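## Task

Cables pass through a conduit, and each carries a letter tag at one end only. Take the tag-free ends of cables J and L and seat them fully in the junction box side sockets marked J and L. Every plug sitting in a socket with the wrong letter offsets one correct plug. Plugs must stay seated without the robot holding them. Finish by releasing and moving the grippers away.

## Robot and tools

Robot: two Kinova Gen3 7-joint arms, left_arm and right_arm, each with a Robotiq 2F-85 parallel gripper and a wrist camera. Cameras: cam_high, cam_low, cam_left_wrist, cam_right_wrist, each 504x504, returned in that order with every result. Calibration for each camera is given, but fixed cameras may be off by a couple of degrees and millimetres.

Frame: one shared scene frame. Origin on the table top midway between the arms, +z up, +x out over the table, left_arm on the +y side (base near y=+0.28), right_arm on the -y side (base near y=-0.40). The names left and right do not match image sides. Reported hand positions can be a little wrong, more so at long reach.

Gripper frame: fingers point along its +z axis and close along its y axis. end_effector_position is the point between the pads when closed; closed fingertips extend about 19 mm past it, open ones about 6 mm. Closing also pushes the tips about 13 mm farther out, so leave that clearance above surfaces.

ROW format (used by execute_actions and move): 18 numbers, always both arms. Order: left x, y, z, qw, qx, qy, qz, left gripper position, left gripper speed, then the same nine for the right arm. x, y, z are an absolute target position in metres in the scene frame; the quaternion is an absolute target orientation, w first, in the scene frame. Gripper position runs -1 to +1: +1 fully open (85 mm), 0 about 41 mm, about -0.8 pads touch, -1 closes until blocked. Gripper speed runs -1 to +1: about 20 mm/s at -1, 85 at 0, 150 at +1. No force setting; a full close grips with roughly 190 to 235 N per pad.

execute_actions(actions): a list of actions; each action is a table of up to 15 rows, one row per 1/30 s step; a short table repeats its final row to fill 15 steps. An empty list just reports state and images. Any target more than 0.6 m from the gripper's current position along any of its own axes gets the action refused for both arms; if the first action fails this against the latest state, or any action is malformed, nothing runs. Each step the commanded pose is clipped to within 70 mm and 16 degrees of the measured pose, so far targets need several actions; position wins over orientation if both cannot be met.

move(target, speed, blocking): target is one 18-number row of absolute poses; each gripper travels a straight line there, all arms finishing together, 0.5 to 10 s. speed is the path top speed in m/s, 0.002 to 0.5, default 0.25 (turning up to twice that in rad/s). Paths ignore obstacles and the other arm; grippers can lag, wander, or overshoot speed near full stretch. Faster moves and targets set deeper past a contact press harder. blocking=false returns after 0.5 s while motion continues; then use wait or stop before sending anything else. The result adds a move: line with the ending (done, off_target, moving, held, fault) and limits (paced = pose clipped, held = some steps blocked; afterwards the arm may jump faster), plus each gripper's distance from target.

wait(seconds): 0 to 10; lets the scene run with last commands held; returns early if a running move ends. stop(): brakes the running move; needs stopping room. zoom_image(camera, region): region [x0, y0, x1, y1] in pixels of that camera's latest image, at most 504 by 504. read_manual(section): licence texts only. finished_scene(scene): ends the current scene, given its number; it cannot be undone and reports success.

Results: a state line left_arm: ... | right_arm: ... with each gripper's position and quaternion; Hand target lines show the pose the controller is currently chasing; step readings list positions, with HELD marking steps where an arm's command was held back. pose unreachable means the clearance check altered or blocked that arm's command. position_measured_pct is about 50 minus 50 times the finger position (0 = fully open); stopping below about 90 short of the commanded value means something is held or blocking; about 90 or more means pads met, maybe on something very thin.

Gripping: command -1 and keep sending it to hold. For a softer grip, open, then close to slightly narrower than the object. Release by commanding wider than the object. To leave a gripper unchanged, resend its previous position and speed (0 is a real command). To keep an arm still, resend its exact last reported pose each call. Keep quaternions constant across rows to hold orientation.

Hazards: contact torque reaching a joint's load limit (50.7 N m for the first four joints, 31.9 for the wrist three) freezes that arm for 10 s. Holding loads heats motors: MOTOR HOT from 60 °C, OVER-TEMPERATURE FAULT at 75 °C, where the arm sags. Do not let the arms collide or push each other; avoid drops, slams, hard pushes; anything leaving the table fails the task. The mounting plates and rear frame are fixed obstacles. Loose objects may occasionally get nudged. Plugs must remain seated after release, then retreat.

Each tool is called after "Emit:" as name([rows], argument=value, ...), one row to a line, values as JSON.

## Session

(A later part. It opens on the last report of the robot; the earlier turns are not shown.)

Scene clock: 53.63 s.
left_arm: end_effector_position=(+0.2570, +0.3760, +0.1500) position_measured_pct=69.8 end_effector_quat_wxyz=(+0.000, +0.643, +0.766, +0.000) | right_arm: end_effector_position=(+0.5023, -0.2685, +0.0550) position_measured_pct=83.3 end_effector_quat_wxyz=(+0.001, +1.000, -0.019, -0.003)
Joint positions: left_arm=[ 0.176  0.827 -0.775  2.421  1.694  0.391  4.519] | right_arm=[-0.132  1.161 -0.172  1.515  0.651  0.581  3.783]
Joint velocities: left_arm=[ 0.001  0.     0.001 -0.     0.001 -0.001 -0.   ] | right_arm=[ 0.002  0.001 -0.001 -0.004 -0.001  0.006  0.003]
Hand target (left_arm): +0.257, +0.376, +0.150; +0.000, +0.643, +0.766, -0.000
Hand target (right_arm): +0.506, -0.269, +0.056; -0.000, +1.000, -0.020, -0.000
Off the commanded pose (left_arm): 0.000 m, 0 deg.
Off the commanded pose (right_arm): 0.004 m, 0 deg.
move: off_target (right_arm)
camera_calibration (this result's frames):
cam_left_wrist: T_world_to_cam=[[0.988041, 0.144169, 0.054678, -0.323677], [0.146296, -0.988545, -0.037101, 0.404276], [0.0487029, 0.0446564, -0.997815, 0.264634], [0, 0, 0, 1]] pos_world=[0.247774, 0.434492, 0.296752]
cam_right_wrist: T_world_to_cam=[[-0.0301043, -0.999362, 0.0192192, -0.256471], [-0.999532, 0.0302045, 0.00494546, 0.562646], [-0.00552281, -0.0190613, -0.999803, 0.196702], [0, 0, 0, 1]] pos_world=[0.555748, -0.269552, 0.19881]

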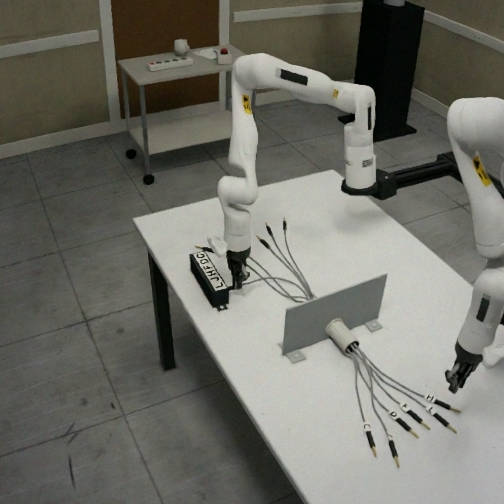

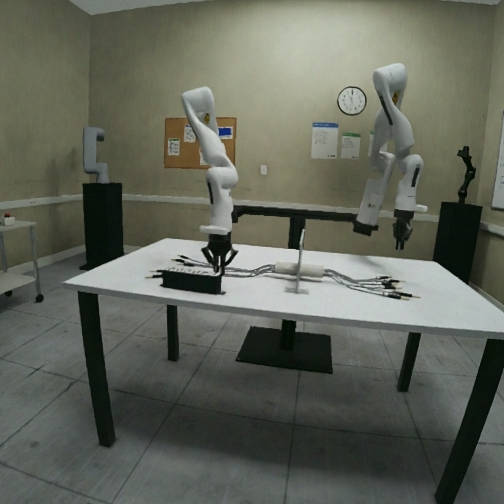

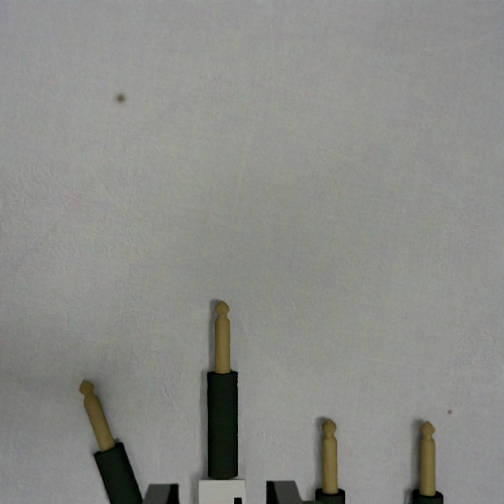

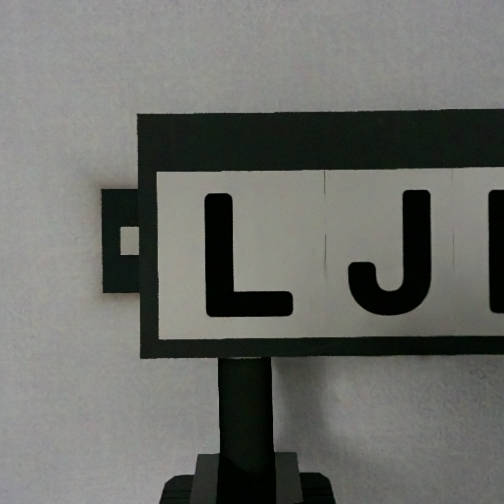

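Emit:
move(target=[0.257,0.376,0.15,0,0.643,0.766,0,-0.4,0,0.502,-0.2686,0.0558,0,1,-0.02,0,-0.3,0])

Emit:
move(target=[0.257,0.376,0.15,0,0.643,0.766,0,-0.4,0,0.49,-0.2686,0.11,0,1,-0.02,0,-0.3,0])

Emit:
move(target=[0.257,0.376,0.15,0,0.643,0.766,0,-0.4,0,0.31,-0.45,0.06,0,0.682,-0.731,0,-0.3,0])

Scene clock: 54.47 s.
left_arm: end_effector_position=(+0.2570, +0.3760, +0.1500) position_measured_pct=69.8 end_effector_quat_wxyz=(+0.000, +0.643, +0.766, +0.000) | right_arm: end_effector_position=(+0.5020, -0.2686, +0.0558) position_measured_pct=65.1 end_effector_quat_wxyz=(+0.000, +1.000, -0.020, -0.000)
Joint positions: left_arm=[ 0.176  0.827 -0.775  2.421  1.694  0.391  4.519] | right_arm=[-0.136  1.156 -0.166  1.526  0.655  0.567  3.774]
Joint velocities: left_arm=[ 0.     0.001 -0.001 -0.     0.    -0.    -0.   ] | right_arm=[-0.    -0.001 -0.    -0.     0.001 -0.002 -0.001]
Hand target (left_arm): +0.257, +0.376, +0.150; +0.000, +0.643, +0.766, -0.000
Hand target (right_arm): +0.502, -0.269, +0.056; +0.000, +1.000, -0.020, +0.000
Off the commanded pose (left_arm): 0.000 m, 0 deg.
Off the commanded pose (right_arm): 0.000 m, 0 deg.
move: done
camera_calibration (this result's frames):
cam_left_wrist: T_world_to_cam=[[0.988041, 0.144169, 0.054678, -0.323677], [0.146295, -0.988545, -0.037101, 0.404276], [0.0487029, 0.0446564, -0.997815, 0.264634], [0, 0, 0, 1]] pos_world=[0.247774, 0.434492, 0.296752]
cam_right_wrist: T_world_to_cam=[[-0.0318564, -0.999346, 0.0170816, -0.255625], [-0.999492, 0.0318293, -0.00185842, 0.563111], [0.00131351, -0.0171321, -0.999852, 0.19456], [0, 0, 0, 1]] pos_world=[0.554425, -0.270049, 0.199945]

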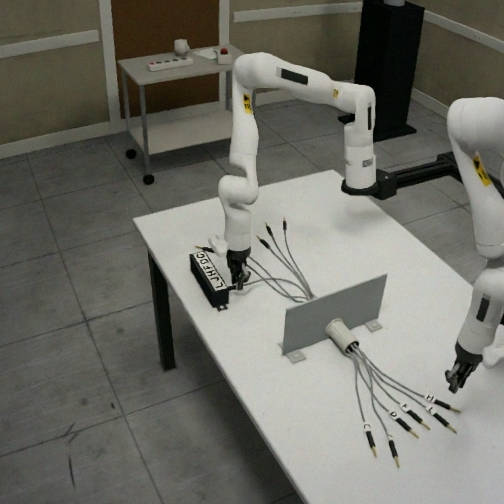

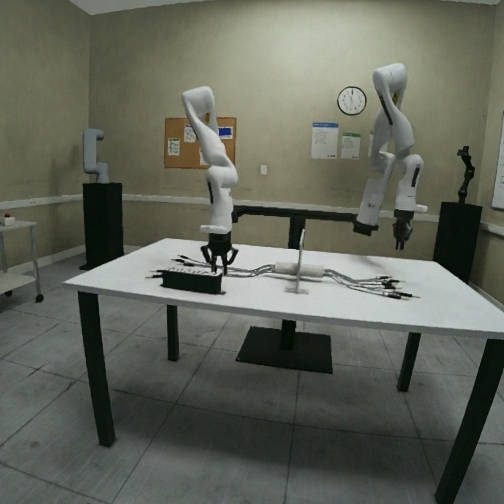

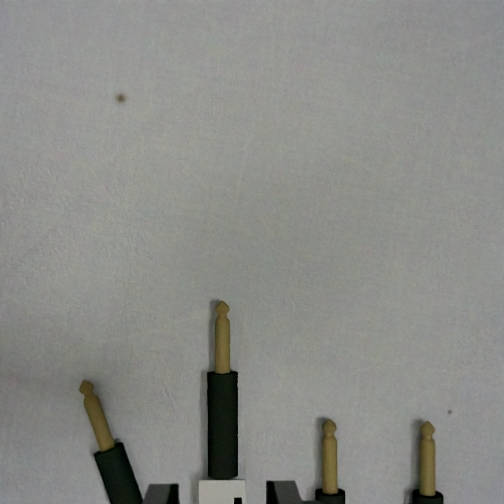

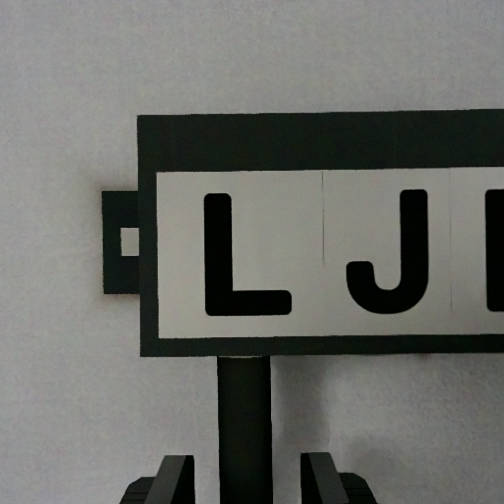

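Scene clock: 55.30 s.
left_arm: end_effector_position=(+0.2570, +0.3760, +0.1500) position_measured_pct=69.8 end_effector_quat_wxyz=(+0.000, +0.643, +0.766, +0.000) | right_arm: end_effector_position=(+0.4899, -0.2685, +0.1097) position_measured_pct=65.1 end_effector_quat_wxyz=(+0.000, +1.000, -0.020, -0.000)
Joint positions: left_arm=[ 0.176  0.827 -0.775  2.421  1.694  0.391  4.519] | right_arm=[-0.144  1.035 -0.193  1.602  0.628  0.619  3.773]
Joint velocities: left_arm=[ 0.     0.     0.    -0.    -0.002 -0.    -0.   ] | right_arm=[-0.001 -0.004 -0.     0.001  0.     0.001 -0.   ]
Hand target (left_arm): +0.257, +0.376, +0.150; +0.000, +0.643, +0.766, -0.000
Hand target (right_arm): +0.490, -0.269, +0.110; -0.000, +1.000, -0.020, -0.000
Off the commanded pose (left_arm): 0.000 m, 0 deg.
Off the commanded pose (right_arm): 0.000 m, 0 deg.
move: done
camera_calibration (this result's frames):
cam_left_wrist: T_world_to_cam=[[0.988041, 0.144169, 0.054678, -0.323677], [0.146295, -0.988545, -0.0371009, 0.404276], [0.0487029, 0.0446564, -0.997815, 0.264634], [0, 0, 0, 1]] pos_world=[0.247774, 0.434492, 0.296752]
cam_right_wrist: T_world_to_cam=[[-0.0318018, -0.999349, 0.0170586, -0.256872], [-0.999494, 0.0317817, -0.00144823, 0.551018], [0.000905137, -0.017096, -0.999853, 0.248751], [0, 0, 0, 1]] pos_world=[0.542345, -0.269964, 0.253894]

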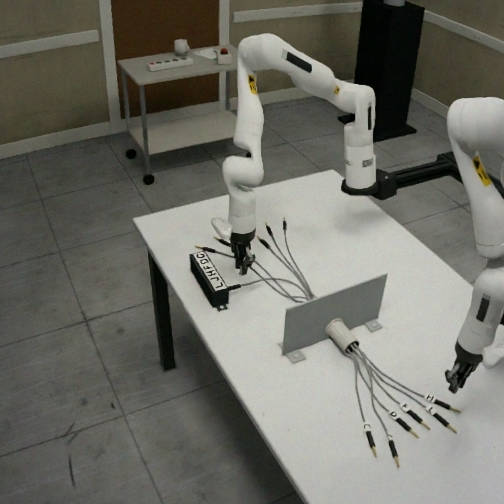

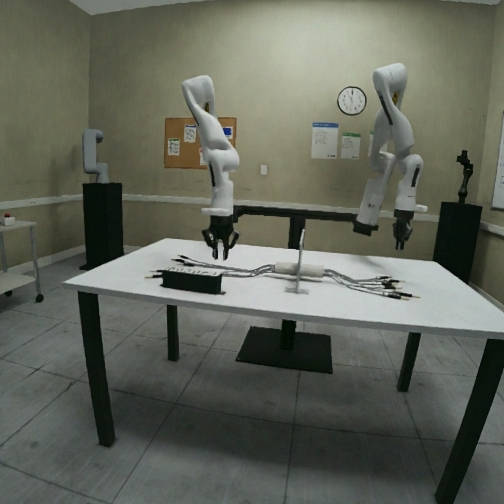

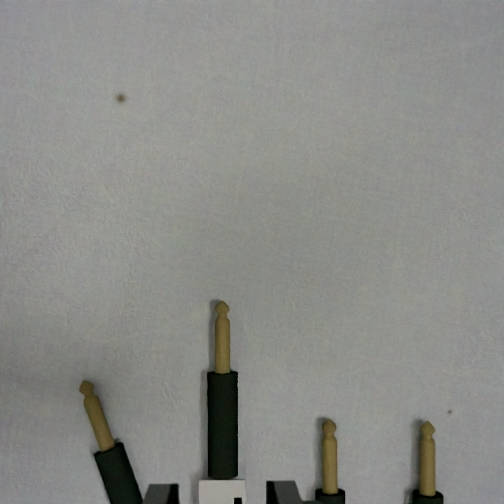

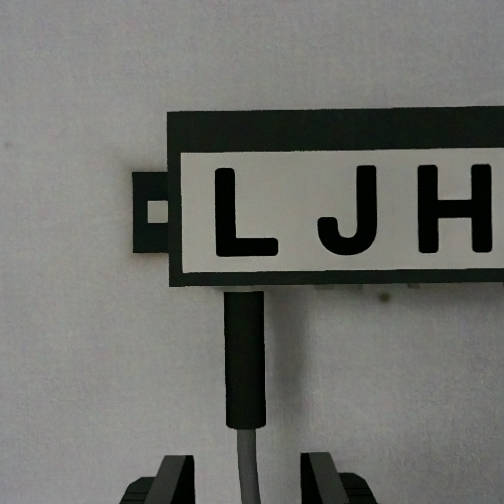

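Scene clock: 58.90 s.
left_arm: end_effector_position=(+0.2570, +0.3760, +0.1500) position_measured_pct=69.8 end_effector_quat_wxyz=(+0.000, +0.643, +0.766, +0.000) | right_arm: end_effector_position=(+0.3103, -0.4500, +0.0604) position_measured_pct=65.1 end_effector_quat_wxyz=(+0.000, -0.682, +0.731, -0.000)
Joint positions: left_arm=[ 0.176  0.827 -0.775  2.421  1.694  0.391  4.519] | right_arm=[-0.085  1.034  0.247  2.298  0.151 -0.222  2.844]
Joint velocities: left_arm=[-0.     0.001 -0.     0.    -0.    -0.    -0.   ] | right_arm=[ 0.008  0.002  0.001  0.003  0.    -0.003 -0.002]
Hand target (left_arm): +0.257, +0.376, +0.150; +0.000, +0.643, +0.766, -0.000
Hand target (right_arm): +0.310, -0.450, +0.060; -0.000, +0.682, -0.731, +0.000
Off the commanded pose (left_arm): 0.000 m, 0 deg.
Off the commanded pose (right_arm): 0.001 m, 0 deg.
move: done
camera_calibration (this result's frames):
cam_left_wrist: T_world_to_cam=[[0.988041, 0.144169, 0.054678, -0.323677], [0.146295, -0.988545, -0.037101, 0.404276], [0.0487029, 0.0446564, -0.997815, 0.264634], [0, 0, 0, 1]] pos_world=[0.247774, 0.434492, 0.296752]
cam_right_wrist: T_world_to_cam=[[-0.998017, 0.0608257, 0.0162092, 0.333848], [0.0607937, 0.998147, -0.00245876, 0.483137], [-0.0163287, -0.00146846, -0.999866, 0.208911], [0, 0, 0, 1]] pos_world=[0.307226, -0.502242, 0.204659]

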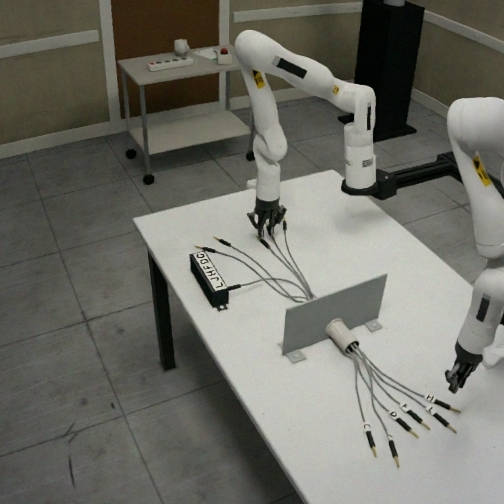

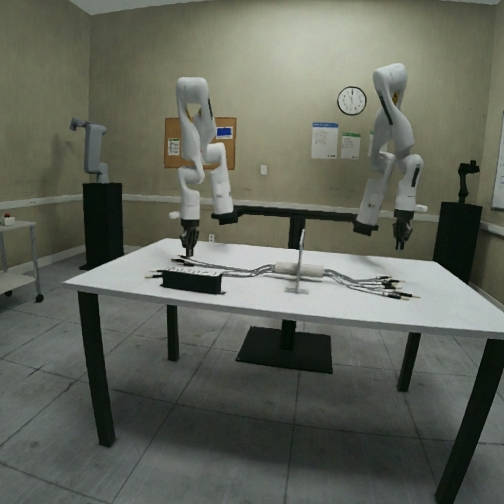

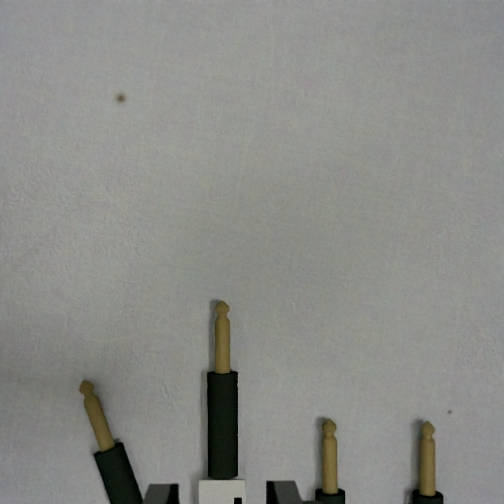

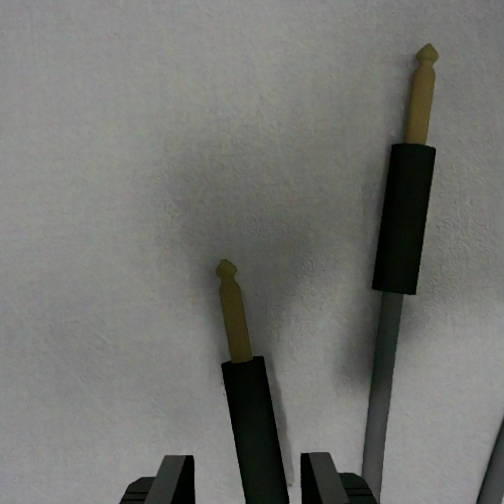

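It has turned; adjust to -86°.

Emit:
move(target=[0.257,0.376,0.15,0,0.643,0.766,0,-0.4,0,0.306,-0.444,0.0225,0,0.731,-0.682,0,-0.3,0], speed=0.05)

Emit:
move(target=[0.257,0.376,0.15,0,0.643,0.766,0,-0.4,0,0.306,-0.444,0.0225,0,0.731,-0.682,0,-1,0])

Emit:
move(target=[0.257,0.376,0.15,0,0.643,0.766,0,-0.4,0,0.33,-0.42,0.09,0,0.731,-0.682,0,-1,0], speed=0.12)

Emit:
move(target=[0.257,0.376,0.15,0,0.643,0.766,0,-0.4,0,0.462,-0.298,0.0555,0,1,-0.02,0,-1,0], speed=0.2)

Scene clock: 60.77 s.
left_arm: end_effector_position=(+0.2570, +0.3760, +0.1500) position_measured_pct=69.8 end_effector_quat_wxyz=(+0.000, +0.643, +0.766, +0.000) | right_arm: end_effector_position=(+0.3063, -0.4441, +0.0227) position_measured_pct=65.1 end_effector_quat_wxyz=(-0.000, +0.731, -0.682, +0.000)
Joint positions: left_arm=[ 0.176  0.827 -0.775  2.421  1.694  0.391  4.519] | right_arm=[-0.1    1.159  0.261  2.264  0.195 -0.31   2.907]
Joint velocities: left_arm=[ 0.    -0.001  0.001 -0.     0.001  0.001 -0.   ] | right_arm=[-0.     0.006  0.    -0.     0.001 -0.002  0.002]
Hand target (left_arm): +0.257, +0.376, +0.150; +0.000, +0.643, +0.766, -0.000
Hand target (right_arm): +0.306, -0.444, +0.023; +0.000, +0.731, -0.682, +0.000
Off the commanded pose (left_arm): 0.000 m, 0 deg.
Off the commanded pose (right_arm): 0.000 m, 0 deg.
move: done
camera_calibration (this result's frames):
cam_left_wrist: T_world_to_cam=[[0.988041, 0.144169, 0.0546779, -0.323677], [0.146295, -0.988545, -0.037101, 0.404276], [0.0487027, 0.0446564, -0.997815, 0.264634], [0, 0, 0, 1]] pos_world=[0.247774, 0.434492, 0.296752]
cam_right_wrist: T_world_to_cam=[[-0.99687, -0.0773166, 0.0165006, 0.268383], [-0.0773627, 0.997001, -0.00217493, 0.519245], [-0.016283, -0.00344466, -0.999861, 0.170228], [0, 0, 0, 1]] pos_world=[0.310485, -0.496351, 0.166905]

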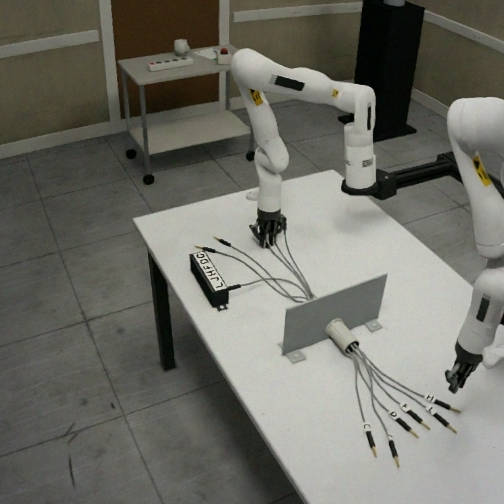

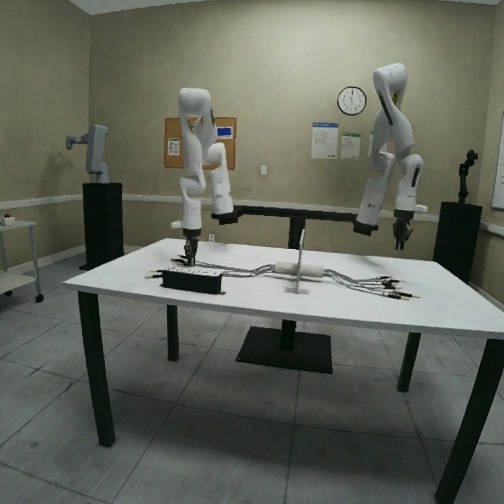

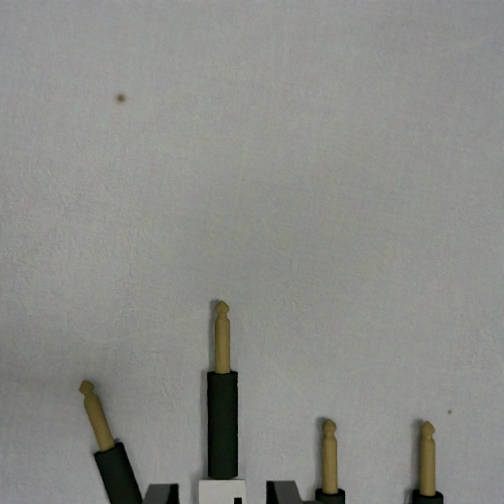

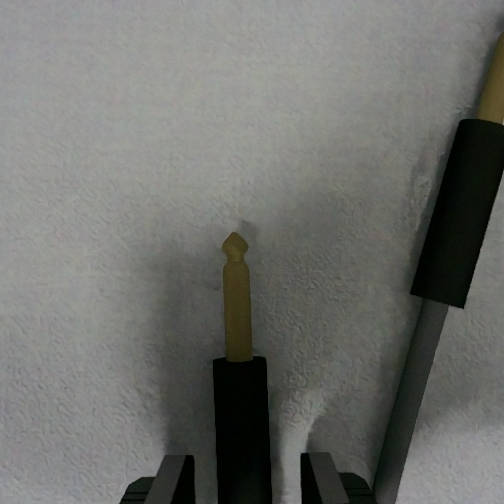

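Scene clock: 61.47 s.
left_arm: end_effector_position=(+0.2570, +0.3760, +0.1500) position_measured_pct=69.8 end_effector_quat_wxyz=(+0.000, +0.643, +0.766, +0.000) | right_arm: end_effector_position=(+0.3062, -0.4441, +0.0230) position_measured_pct=83.3 end_effector_quat_wxyz=(-0.000, +0.731, -0.682, +0.000)
Joint positions: left_arm=[ 0.176  0.827 -0.775  2.421  1.694  0.391  4.519] | right_arm=[-0.1    1.158  0.261  2.265  0.195 -0.31   2.907]
Joint velocities: left_arm=[ 0.    -0.001 -0.002 -0.     0.    -0.    -0.   ] | right_arm=[-0.002 -0.    -0.     0.    -0.001  0.     0.001]
Hand target (left_arm): +0.257, +0.376, +0.150; +0.000, +0.643, +0.766, -0.000
Hand target (right_arm): +0.306, -0.444, +0.023; +0.000, +0.731, -0.682, +0.000
Off the commanded pose (left_arm): 0.000 m, 0 deg.
Off the commanded pose (right_arm): 0.001 m, 0 deg.
move: done
camera_calibration (this result's frames):
cam_left_wrist: T_world_to_cam=[[0.988041, 0.144169, 0.0546778, -0.323677], [0.146296, -0.988545, -0.0371007, 0.404276], [0.0487027, 0.0446561, -0.997815, 0.264634], [0, 0, 0, 1]] pos_world=[0.247774, 0.434492, 0.296752]
cam_right_wrist: T_world_to_cam=[[-0.99688, -0.0772217, 0.016336, 0.268419], [-0.0772652, 0.997008, -0.00205053, 0.519184], [-0.0161287, -0.00330633, -0.999864, 0.170585], [0, 0, 0, 1]] pos_world=[0.310448, -0.496339, 0.167242]

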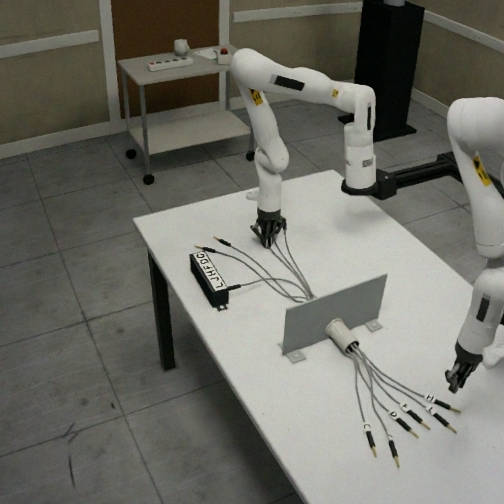

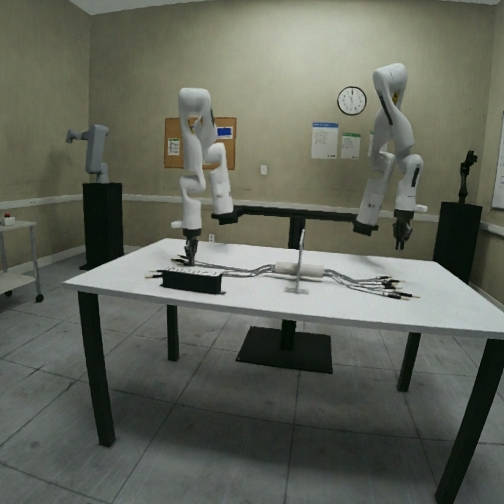

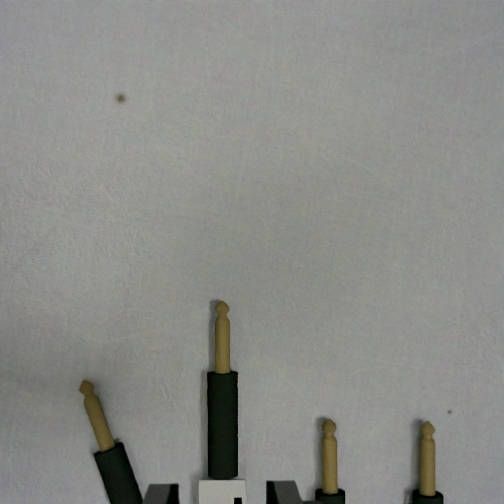

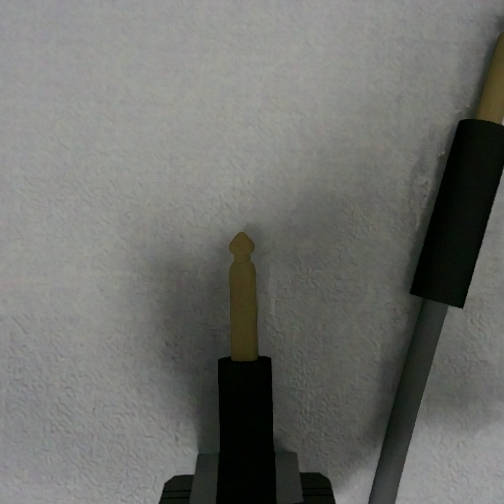

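Scene clock: 62.57 s.
left_arm: end_effector_position=(+0.2570, +0.3760, +0.1500) position_measured_pct=69.8 end_effector_quat_wxyz=(+0.000, +0.643, +0.766, +0.000) | right_arm: end_effector_position=(+0.3297, -0.4200, +0.0897) position_measured_pct=83.3 end_effector_quat_wxyz=(+0.000, +0.731, -0.682, -0.000)
Joint positions: left_arm=[ 0.176  0.827 -0.775  2.421  1.694  0.391  4.519] | right_arm=[-0.18   0.947  0.239  2.259  0.177 -0.079  2.874]
Joint velocities: left_arm=[-0.     0.002  0.001 -0.     0.    -0.001 -0.   ] | right_arm=[-0.001 -0.004 -0.    -0.    -0.     0.001 -0.   ]
Hand target (left_arm): +0.257, +0.376, +0.150; +0.000, +0.643, +0.766, -0.000
Hand target (right_arm): +0.330, -0.420, +0.090; -0.000, +0.731, -0.682, -0.000
Off the commanded pose (left_arm): 0.000 m, 0 deg.
Off the commanded pose (right_arm): 0.000 m, 0 deg.
move: done
camera_calibration (this result's frames):
cam_left_wrist: T_world_to_cam=[[0.988041, 0.144169, 0.0546778, -0.323677], [0.146296, -0.988545, -0.0371011, 0.404276], [0.0487026, 0.0446565, -0.997815, 0.264634], [0, 0, 0, 1]] pos_world=[0.247774, 0.434492, 0.296752]
cam_right_wrist: T_world_to_cam=[[-0.996888, -0.0768027, 0.0177615, 0.292638], [-0.0768437, 0.997042, -0.00163182, 0.496995], [-0.0175837, -0.0029916, -0.999841, 0.238305], [0, 0, 0, 1]] pos_world=[0.334108, -0.472336, 0.233881]

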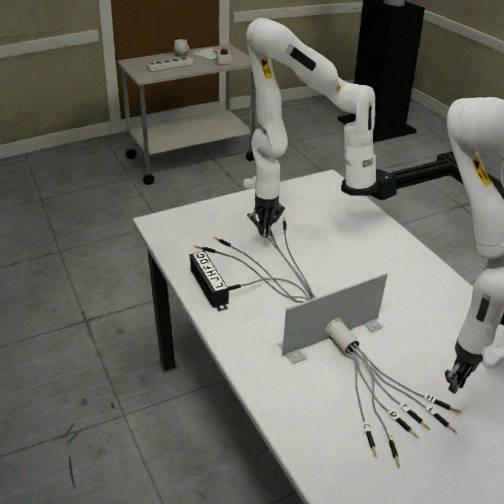

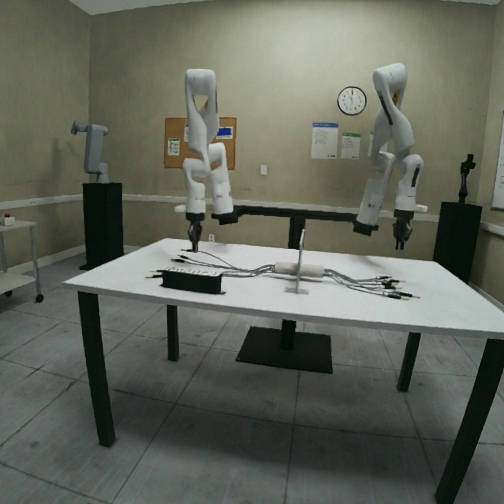

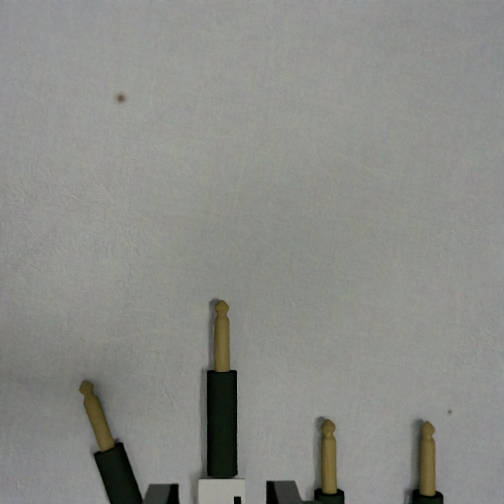

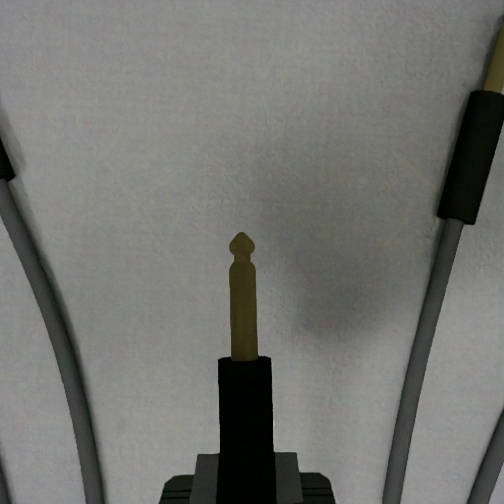

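Scene clock: 66.60 s.
left_arm: end_effector_position=(+0.2570, +0.3760, +0.1500) position_measured_pct=69.8 end_effector_quat_wxyz=(+0.000, +0.643, +0.766, +0.000) | right_arm: end_effector_position=(+0.4618, -0.2979, +0.0553) position_measured_pct=83.3 end_effector_quat_wxyz=(+0.000, +1.000, -0.020, -0.000)
Joint positions: left_arm=[ 0.176  0.827 -0.775  2.421  1.694  0.391  4.519] | right_arm=[-0.135  1.104 -0.11   1.707  0.724  0.432  3.692]
Joint velocities: left_arm=[-0.    -0.001  0.001 -0.     0.001  0.     0.   ] | right_arm=[ 0.006  0.004 -0.003 -0.005 -0.001  0.004  0.007]
Hand target (left_arm): +0.257, +0.376, +0.150; +0.000, +0.643, +0.766, -0.000
Hand target (right_arm): +0.462, -0.298, +0.055; -0.000, +1.000, -0.020, -0.000
Off the commanded pose (left_arm): 0.000 m, 0 deg.
Off the commanded pose (right_arm): 0.000 m, 0 deg.
move: done
camera_calibration (this result's frames):
cam_left_wrist: T_world_to_cam=[[0.988041, 0.144169, 0.0546779, -0.323677], [0.146295, -0.988545, -0.0371013, 0.404277], [0.0487027, 0.0446567, -0.997815, 0.264634], [0, 0, 0, 1]] pos_world=[0.247774, 0.434492, 0.296752]
cam_right_wrist: T_world_to_cam=[[-0.0310375, -0.999373, 0.0170669, -0.286519], [-0.999518, 0.0310125, -0.00172784, 0.523655], [0.00119747, -0.0171123, -0.999853, 0.193745], [0, 0, 0, 1]] pos_world=[0.514278, -0.299264, 0.199512]

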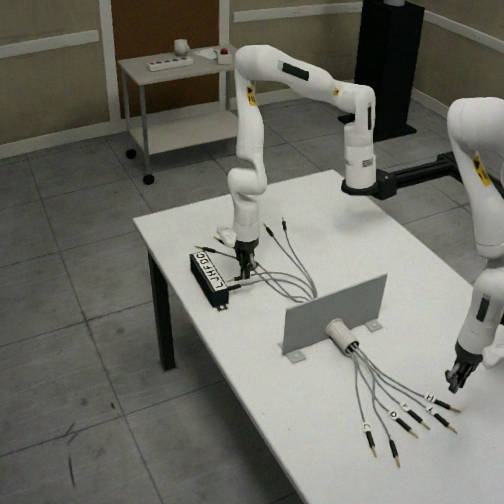

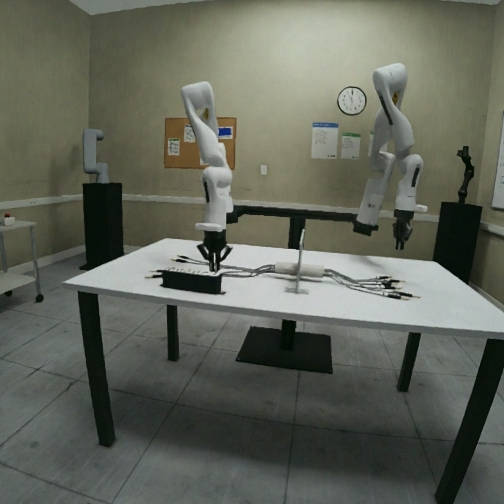

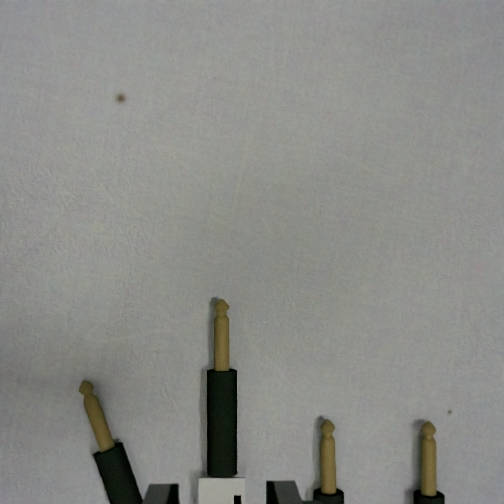

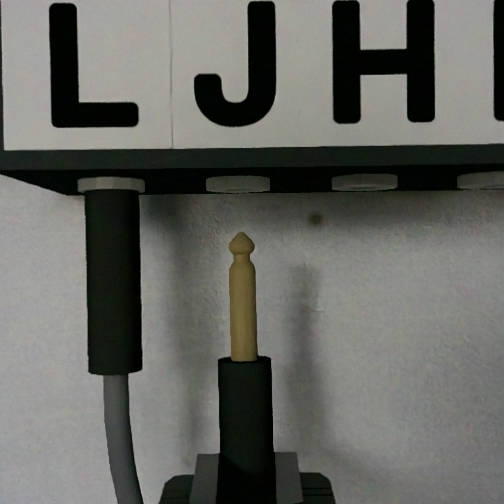

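Emit:
move(target=[0.257,0.376,0.15,0,0.643,0.766,0,-0.4,0,0.479,-0.2977,0.0555,0,1,-0.02,0,-1,0], speed=0.02)

Scene clock: 67.73 s.
left_arm: end_effector_position=(+0.2570, +0.3760, +0.1500) position_measured_pct=69.8 end_effector_quat_wxyz=(+0.000, +0.643, +0.766, +0.000) | right_arm: end_effector_position=(+0.4785, -0.2979, +0.0552) position_measured_pct=83.3 end_effector_quat_wxyz=(+0.000, +1.000, -0.020, -0.000)
Joint positions: left_arm=[ 0.176  0.827 -0.775  2.421  1.694  0.391  4.519] | right_arm=[-0.108  1.117 -0.139  1.647  0.709  0.483  3.734]
Joint velocities: left_arm=[-0.    -0.001 -0.001 -0.     0.     0.     0.   ] | right_arm=[ 0.001  0.001 -0.002 -0.005 -0.002  0.003  0.003]
Hand target (left_arm): +0.257, +0.376, +0.150; +0.000, +0.643, +0.766, -0.000
Hand target (right_arm): +0.479, -0.298, +0.055; -0.000, +1.000, -0.020, -0.000
Off the commanded pose (left_arm): 0.000 m, 0 deg.
Off the commanded pose (right_arm): 0.001 m, 0 deg.
move: done
camera_calibration (this result's frames):
cam_left_wrist: T_world_to_cam=[[0.988041, 0.144169, 0.0546778, -0.323677], [0.146296, -0.988545, -0.0371011, 0.404276], [0.0487027, 0.0446565, -0.997815, 0.264634], [0, 0, 0, 1]] pos_world=[0.247774, 0.434492, 0.296752]
cam_right_wrist: T_world_to_cam=[[-0.0315814, -0.999348, 0.0175135, -0.285718], [-0.999501, 0.0315685, -0.00101329, 0.540415], [0.00045975, -0.0175367, -0.999846, 0.193826], [0, 0, 0, 1]] pos_world=[0.531032, -0.299192, 0.199348]

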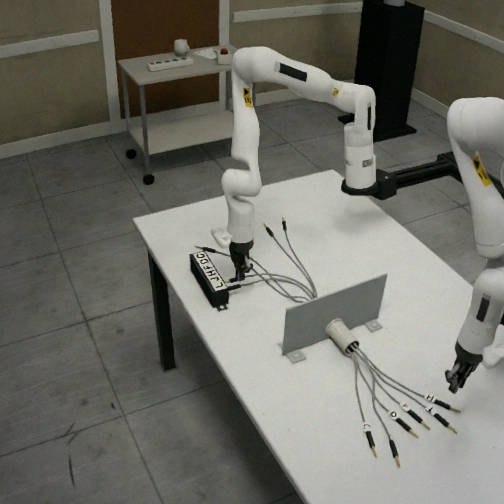

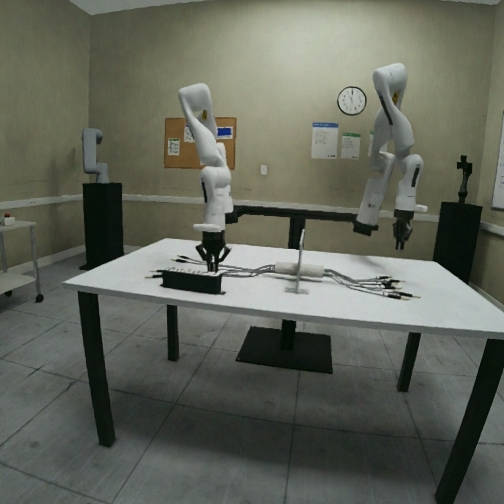

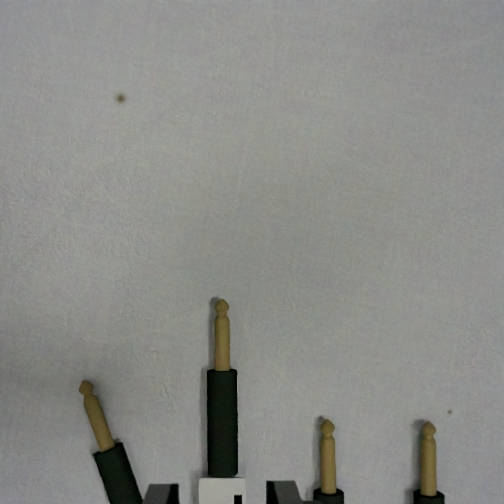

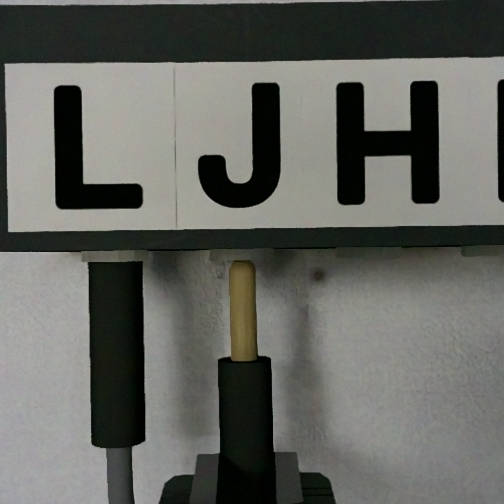

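Emit:
move(target=[0.257,0.376,0.15,0,0.643,0.766,0,-0.4,0,0.506,-0.2986,0.0553,0,1,-0.02,0,-1,0], speed=0.02)

Emit:
move(target=[0.257,0.376,0.15,0,0.643,0.766,0,-0.4,0,0.502,-0.2986,0.0553,0,1,-0.02,0,-0.45,0])

Emit:
move(target=[0.257,0.376,0.15,0,0.643,0.766,0,-0.4,0,0.47,-0.2986,0.15,0,1,-0.02,0,-0.45,0])

Scene clock: 69.47 s.
left_arm: end_effector_position=(+0.2570, +0.3760, +0.1500) position_measured_pct=69.8 end_effector_quat_wxyz=(+0.000, +0.643, +0.766, +0.000) | right_arm: end_effector_position=(+0.5024, -0.2985, +0.0547) position_measured_pct=83.3 end_effector_quat_wxyz=(+0.001, +1.000, -0.019, -0.003)
Joint positions: left_arm=[ 0.176  0.827 -0.775  2.421  1.694  0.391  4.519] | right_arm=[-0.073  1.142 -0.179  1.551  0.686  0.563  3.801]
Joint velocities: left_arm=[-0.001  0.001 -0.001 -0.     0.001 -0.     0.   ] | right_arm=[ 0.002  0.002 -0.002 -0.003 -0.002  0.004  0.003]
Hand target (left_arm): +0.257, +0.376, +0.150; +0.000, +0.643, +0.766, -0.000
Hand target (right_arm): +0.506, -0.299, +0.055; -0.000, +1.000, -0.020, -0.000
Off the commanded pose (left_arm): 0.000 m, 0 deg.
Off the commanded pose (right_arm): 0.004 m, 0 deg.
move: off_target (right_arm)
camera_calibration (this result's frames):
cam_left_wrist: T_world_to_cam=[[0.988041, 0.144169, 0.0546778, -0.323677], [0.146295, -0.988545, -0.037101, 0.404276], [0.0487027, 0.0446564, -0.997815, 0.264634], [0, 0, 0, 1]] pos_world=[0.247774, 0.434492, 0.296752]
cam_right_wrist: T_world_to_cam=[[-0.0303553, -0.999357, 0.0190979, -0.286314], [-0.999524, 0.0304528, 0.00483889, 0.563728], [-0.00541736, -0.0189419, -0.999806, 0.195794], [0, 0, 0, 1]] pos_world=[0.55583, -0.299589, 0.198496]

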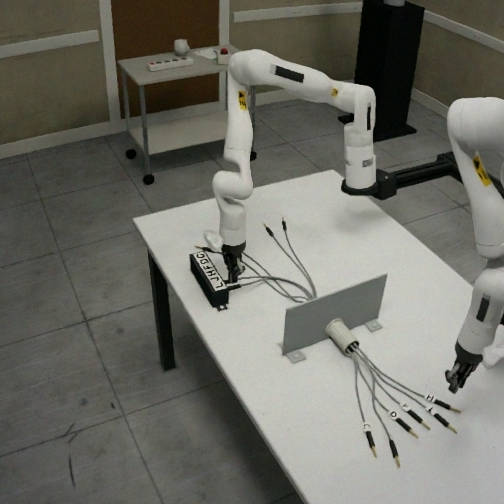

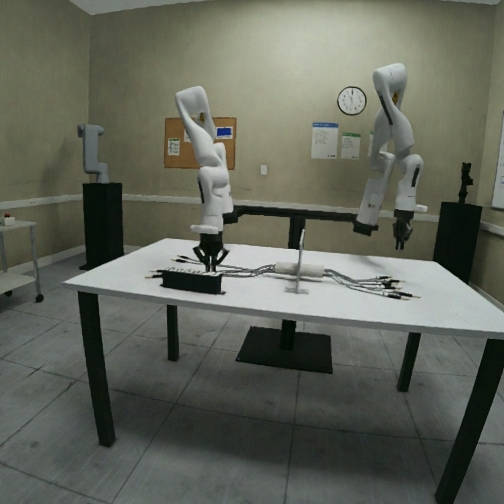

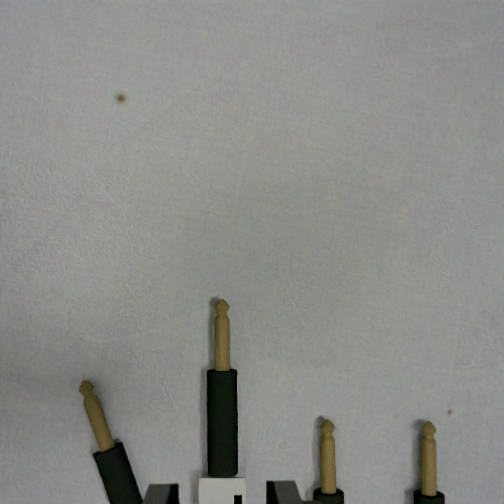

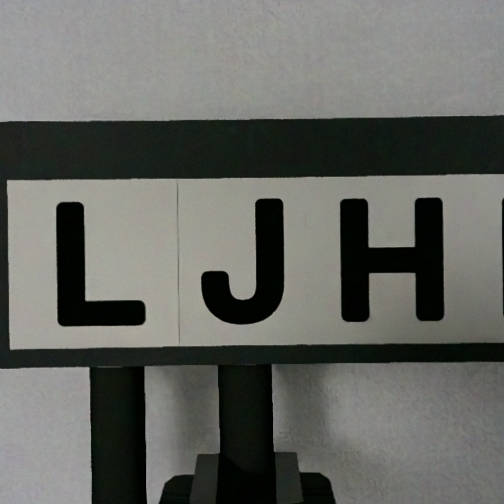

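Scene clock: 70.17 s.
left_arm: end_effector_position=(+0.2570, +0.3760, +0.1500) position_measured_pct=69.8 end_effector_quat_wxyz=(+0.000, +0.643, +0.766, +0.000) | right_arm: end_effector_position=(+0.5020, -0.2986, +0.0553) position_measured_pct=72.6 end_effector_quat_wxyz=(+0.000, +1.000, -0.020, -0.000)
Joint positions: left_arm=[ 0.176  0.827 -0.775  2.421  1.694  0.391  4.519] | right_arm=[-0.076  1.138 -0.172  1.562  0.69   0.548  3.791]
Joint velocities: left_arm=[ 0.     0.001 -0.001  0.    -0.001 -0.     0.   ] | right_arm=[-0.     0.     0.    -0.     0.    -0.001 -0.001]
Hand target (left_arm): +0.257, +0.376, +0.150; +0.000, +0.643, +0.766, -0.000
Hand target (right_arm): +0.502, -0.299, +0.055; +0.000, +1.000, -0.020, +0.000
Off the commanded pose (left_arm): 0.000 m, 0 deg.
Off the commanded pose (right_arm): 0.000 m, 0 deg.
move: done
camera_calibration (this result's frames):
cam_left_wrist: T_world_to_cam=[[0.988041, 0.144169, 0.0546779, -0.323677], [0.146296, -0.988545, -0.0371009, 0.404276], [0.0487028, 0.0446564, -0.997815, 0.264634], [0, 0, 0, 1]] pos_world=[0.247774, 0.434492, 0.296752]
cam_right_wrist: T_world_to_cam=[[-0.0318579, -0.999346, 0.0170796, -0.285597], [-0.999492, 0.0318307, -0.00186254, 0.564065], [0.00131767, -0.0171302, -0.999852, 0.193548], [0, 0, 0, 1]] pos_world=[0.554425, -0.300049, 0.199448]

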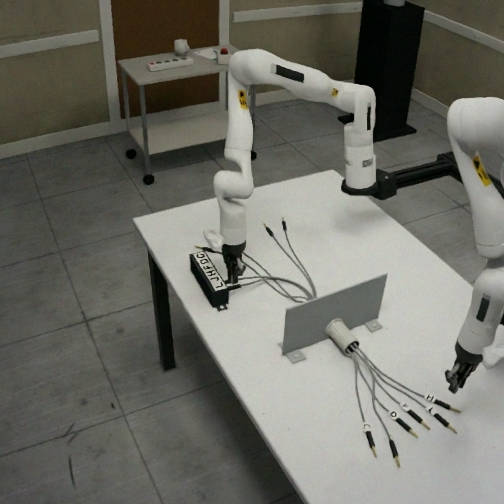

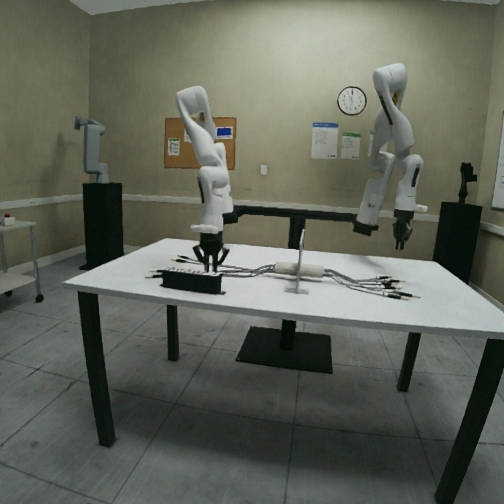

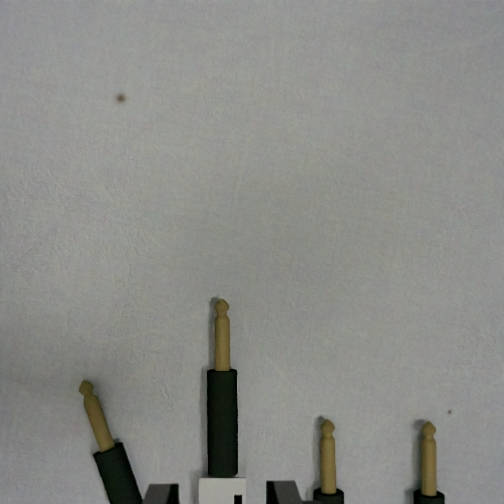

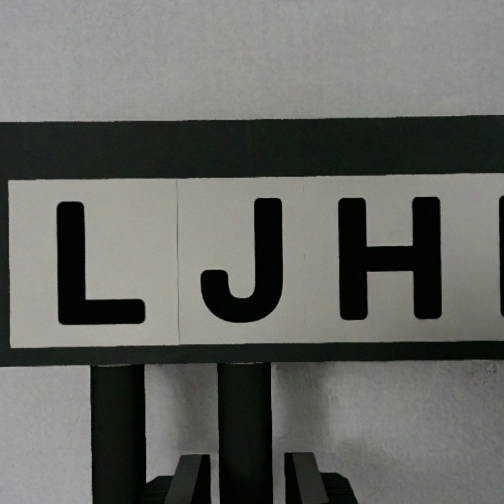

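Scene clock: 71.10 s.
left_arm: end_effector_position=(+0.2570, +0.3760, +0.1500) position_measured_pct=69.8 end_effector_quat_wxyz=(+0.000, +0.643, +0.766, +0.000) | right_arm: end_effector_position=(+0.4699, -0.2985, +0.1497) position_measured_pct=72.6 end_effector_quat_wxyz=(-0.000, +1.000, -0.020, -0.000)
Joint positions: left_arm=[ 0.176  0.827 -0.775  2.421  1.694  0.391  4.519] | right_arm=[-0.093  0.914 -0.223  1.721  0.639  0.628  3.778]
Joint velocities: left_arm=[-0.    -0.     0.001  0.    -0.    -0.001  0.   ] | right_arm=[ 0.    -0.005 -0.     0.001 -0.    -0.001  0.   ]
Hand target (left_arm): +0.257, +0.376, +0.150; +0.000, +0.643, +0.766, -0.000
Hand target (right_arm): +0.470, -0.299, +0.150; -0.000, +1.000, -0.020, -0.000
Off the commanded pose (left_arm): 0.000 m, 0 deg.
Off the commanded pose (right_arm): 0.000 m, 0 deg.
move: done
camera_calibration (this result's frames):
cam_left_wrist: T_world_to_cam=[[0.988041, 0.144169, 0.054678, -0.323677], [0.146295, -0.988545, -0.0371011, 0.404276], [0.0487028, 0.0446565, -0.997815, 0.264634], [0, 0, 0, 1]] pos_world=[0.247774, 0.434492, 0.296752]
cam_right_wrist: T_world_to_cam=[[-0.0318756, -0.999348, 0.016976, -0.288089], [-0.999492, 0.0318575, -0.0013378, 0.532044], [0.000796116, -0.0170101, -0.999855, 0.288322], [0, 0, 0, 1]] pos_world=[0.522361, -0.299946, 0.293882]

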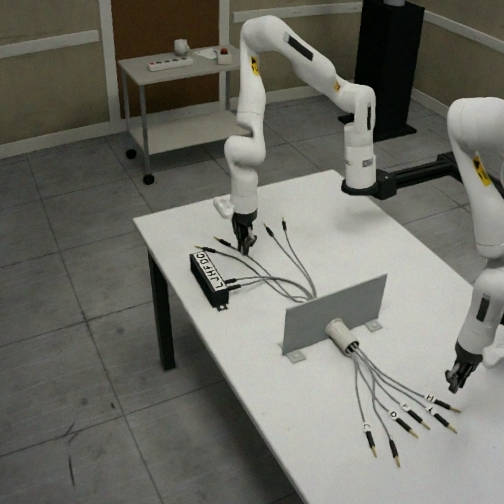

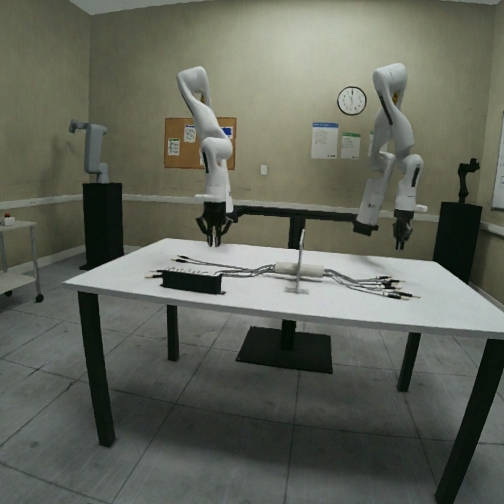

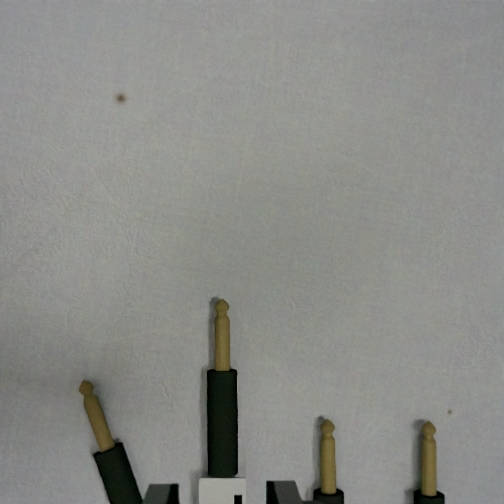

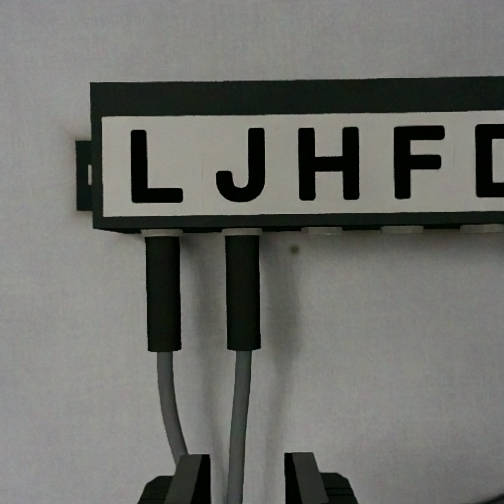

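Emit:
finished_scene(scene=1)

The scene is finished: the task was done.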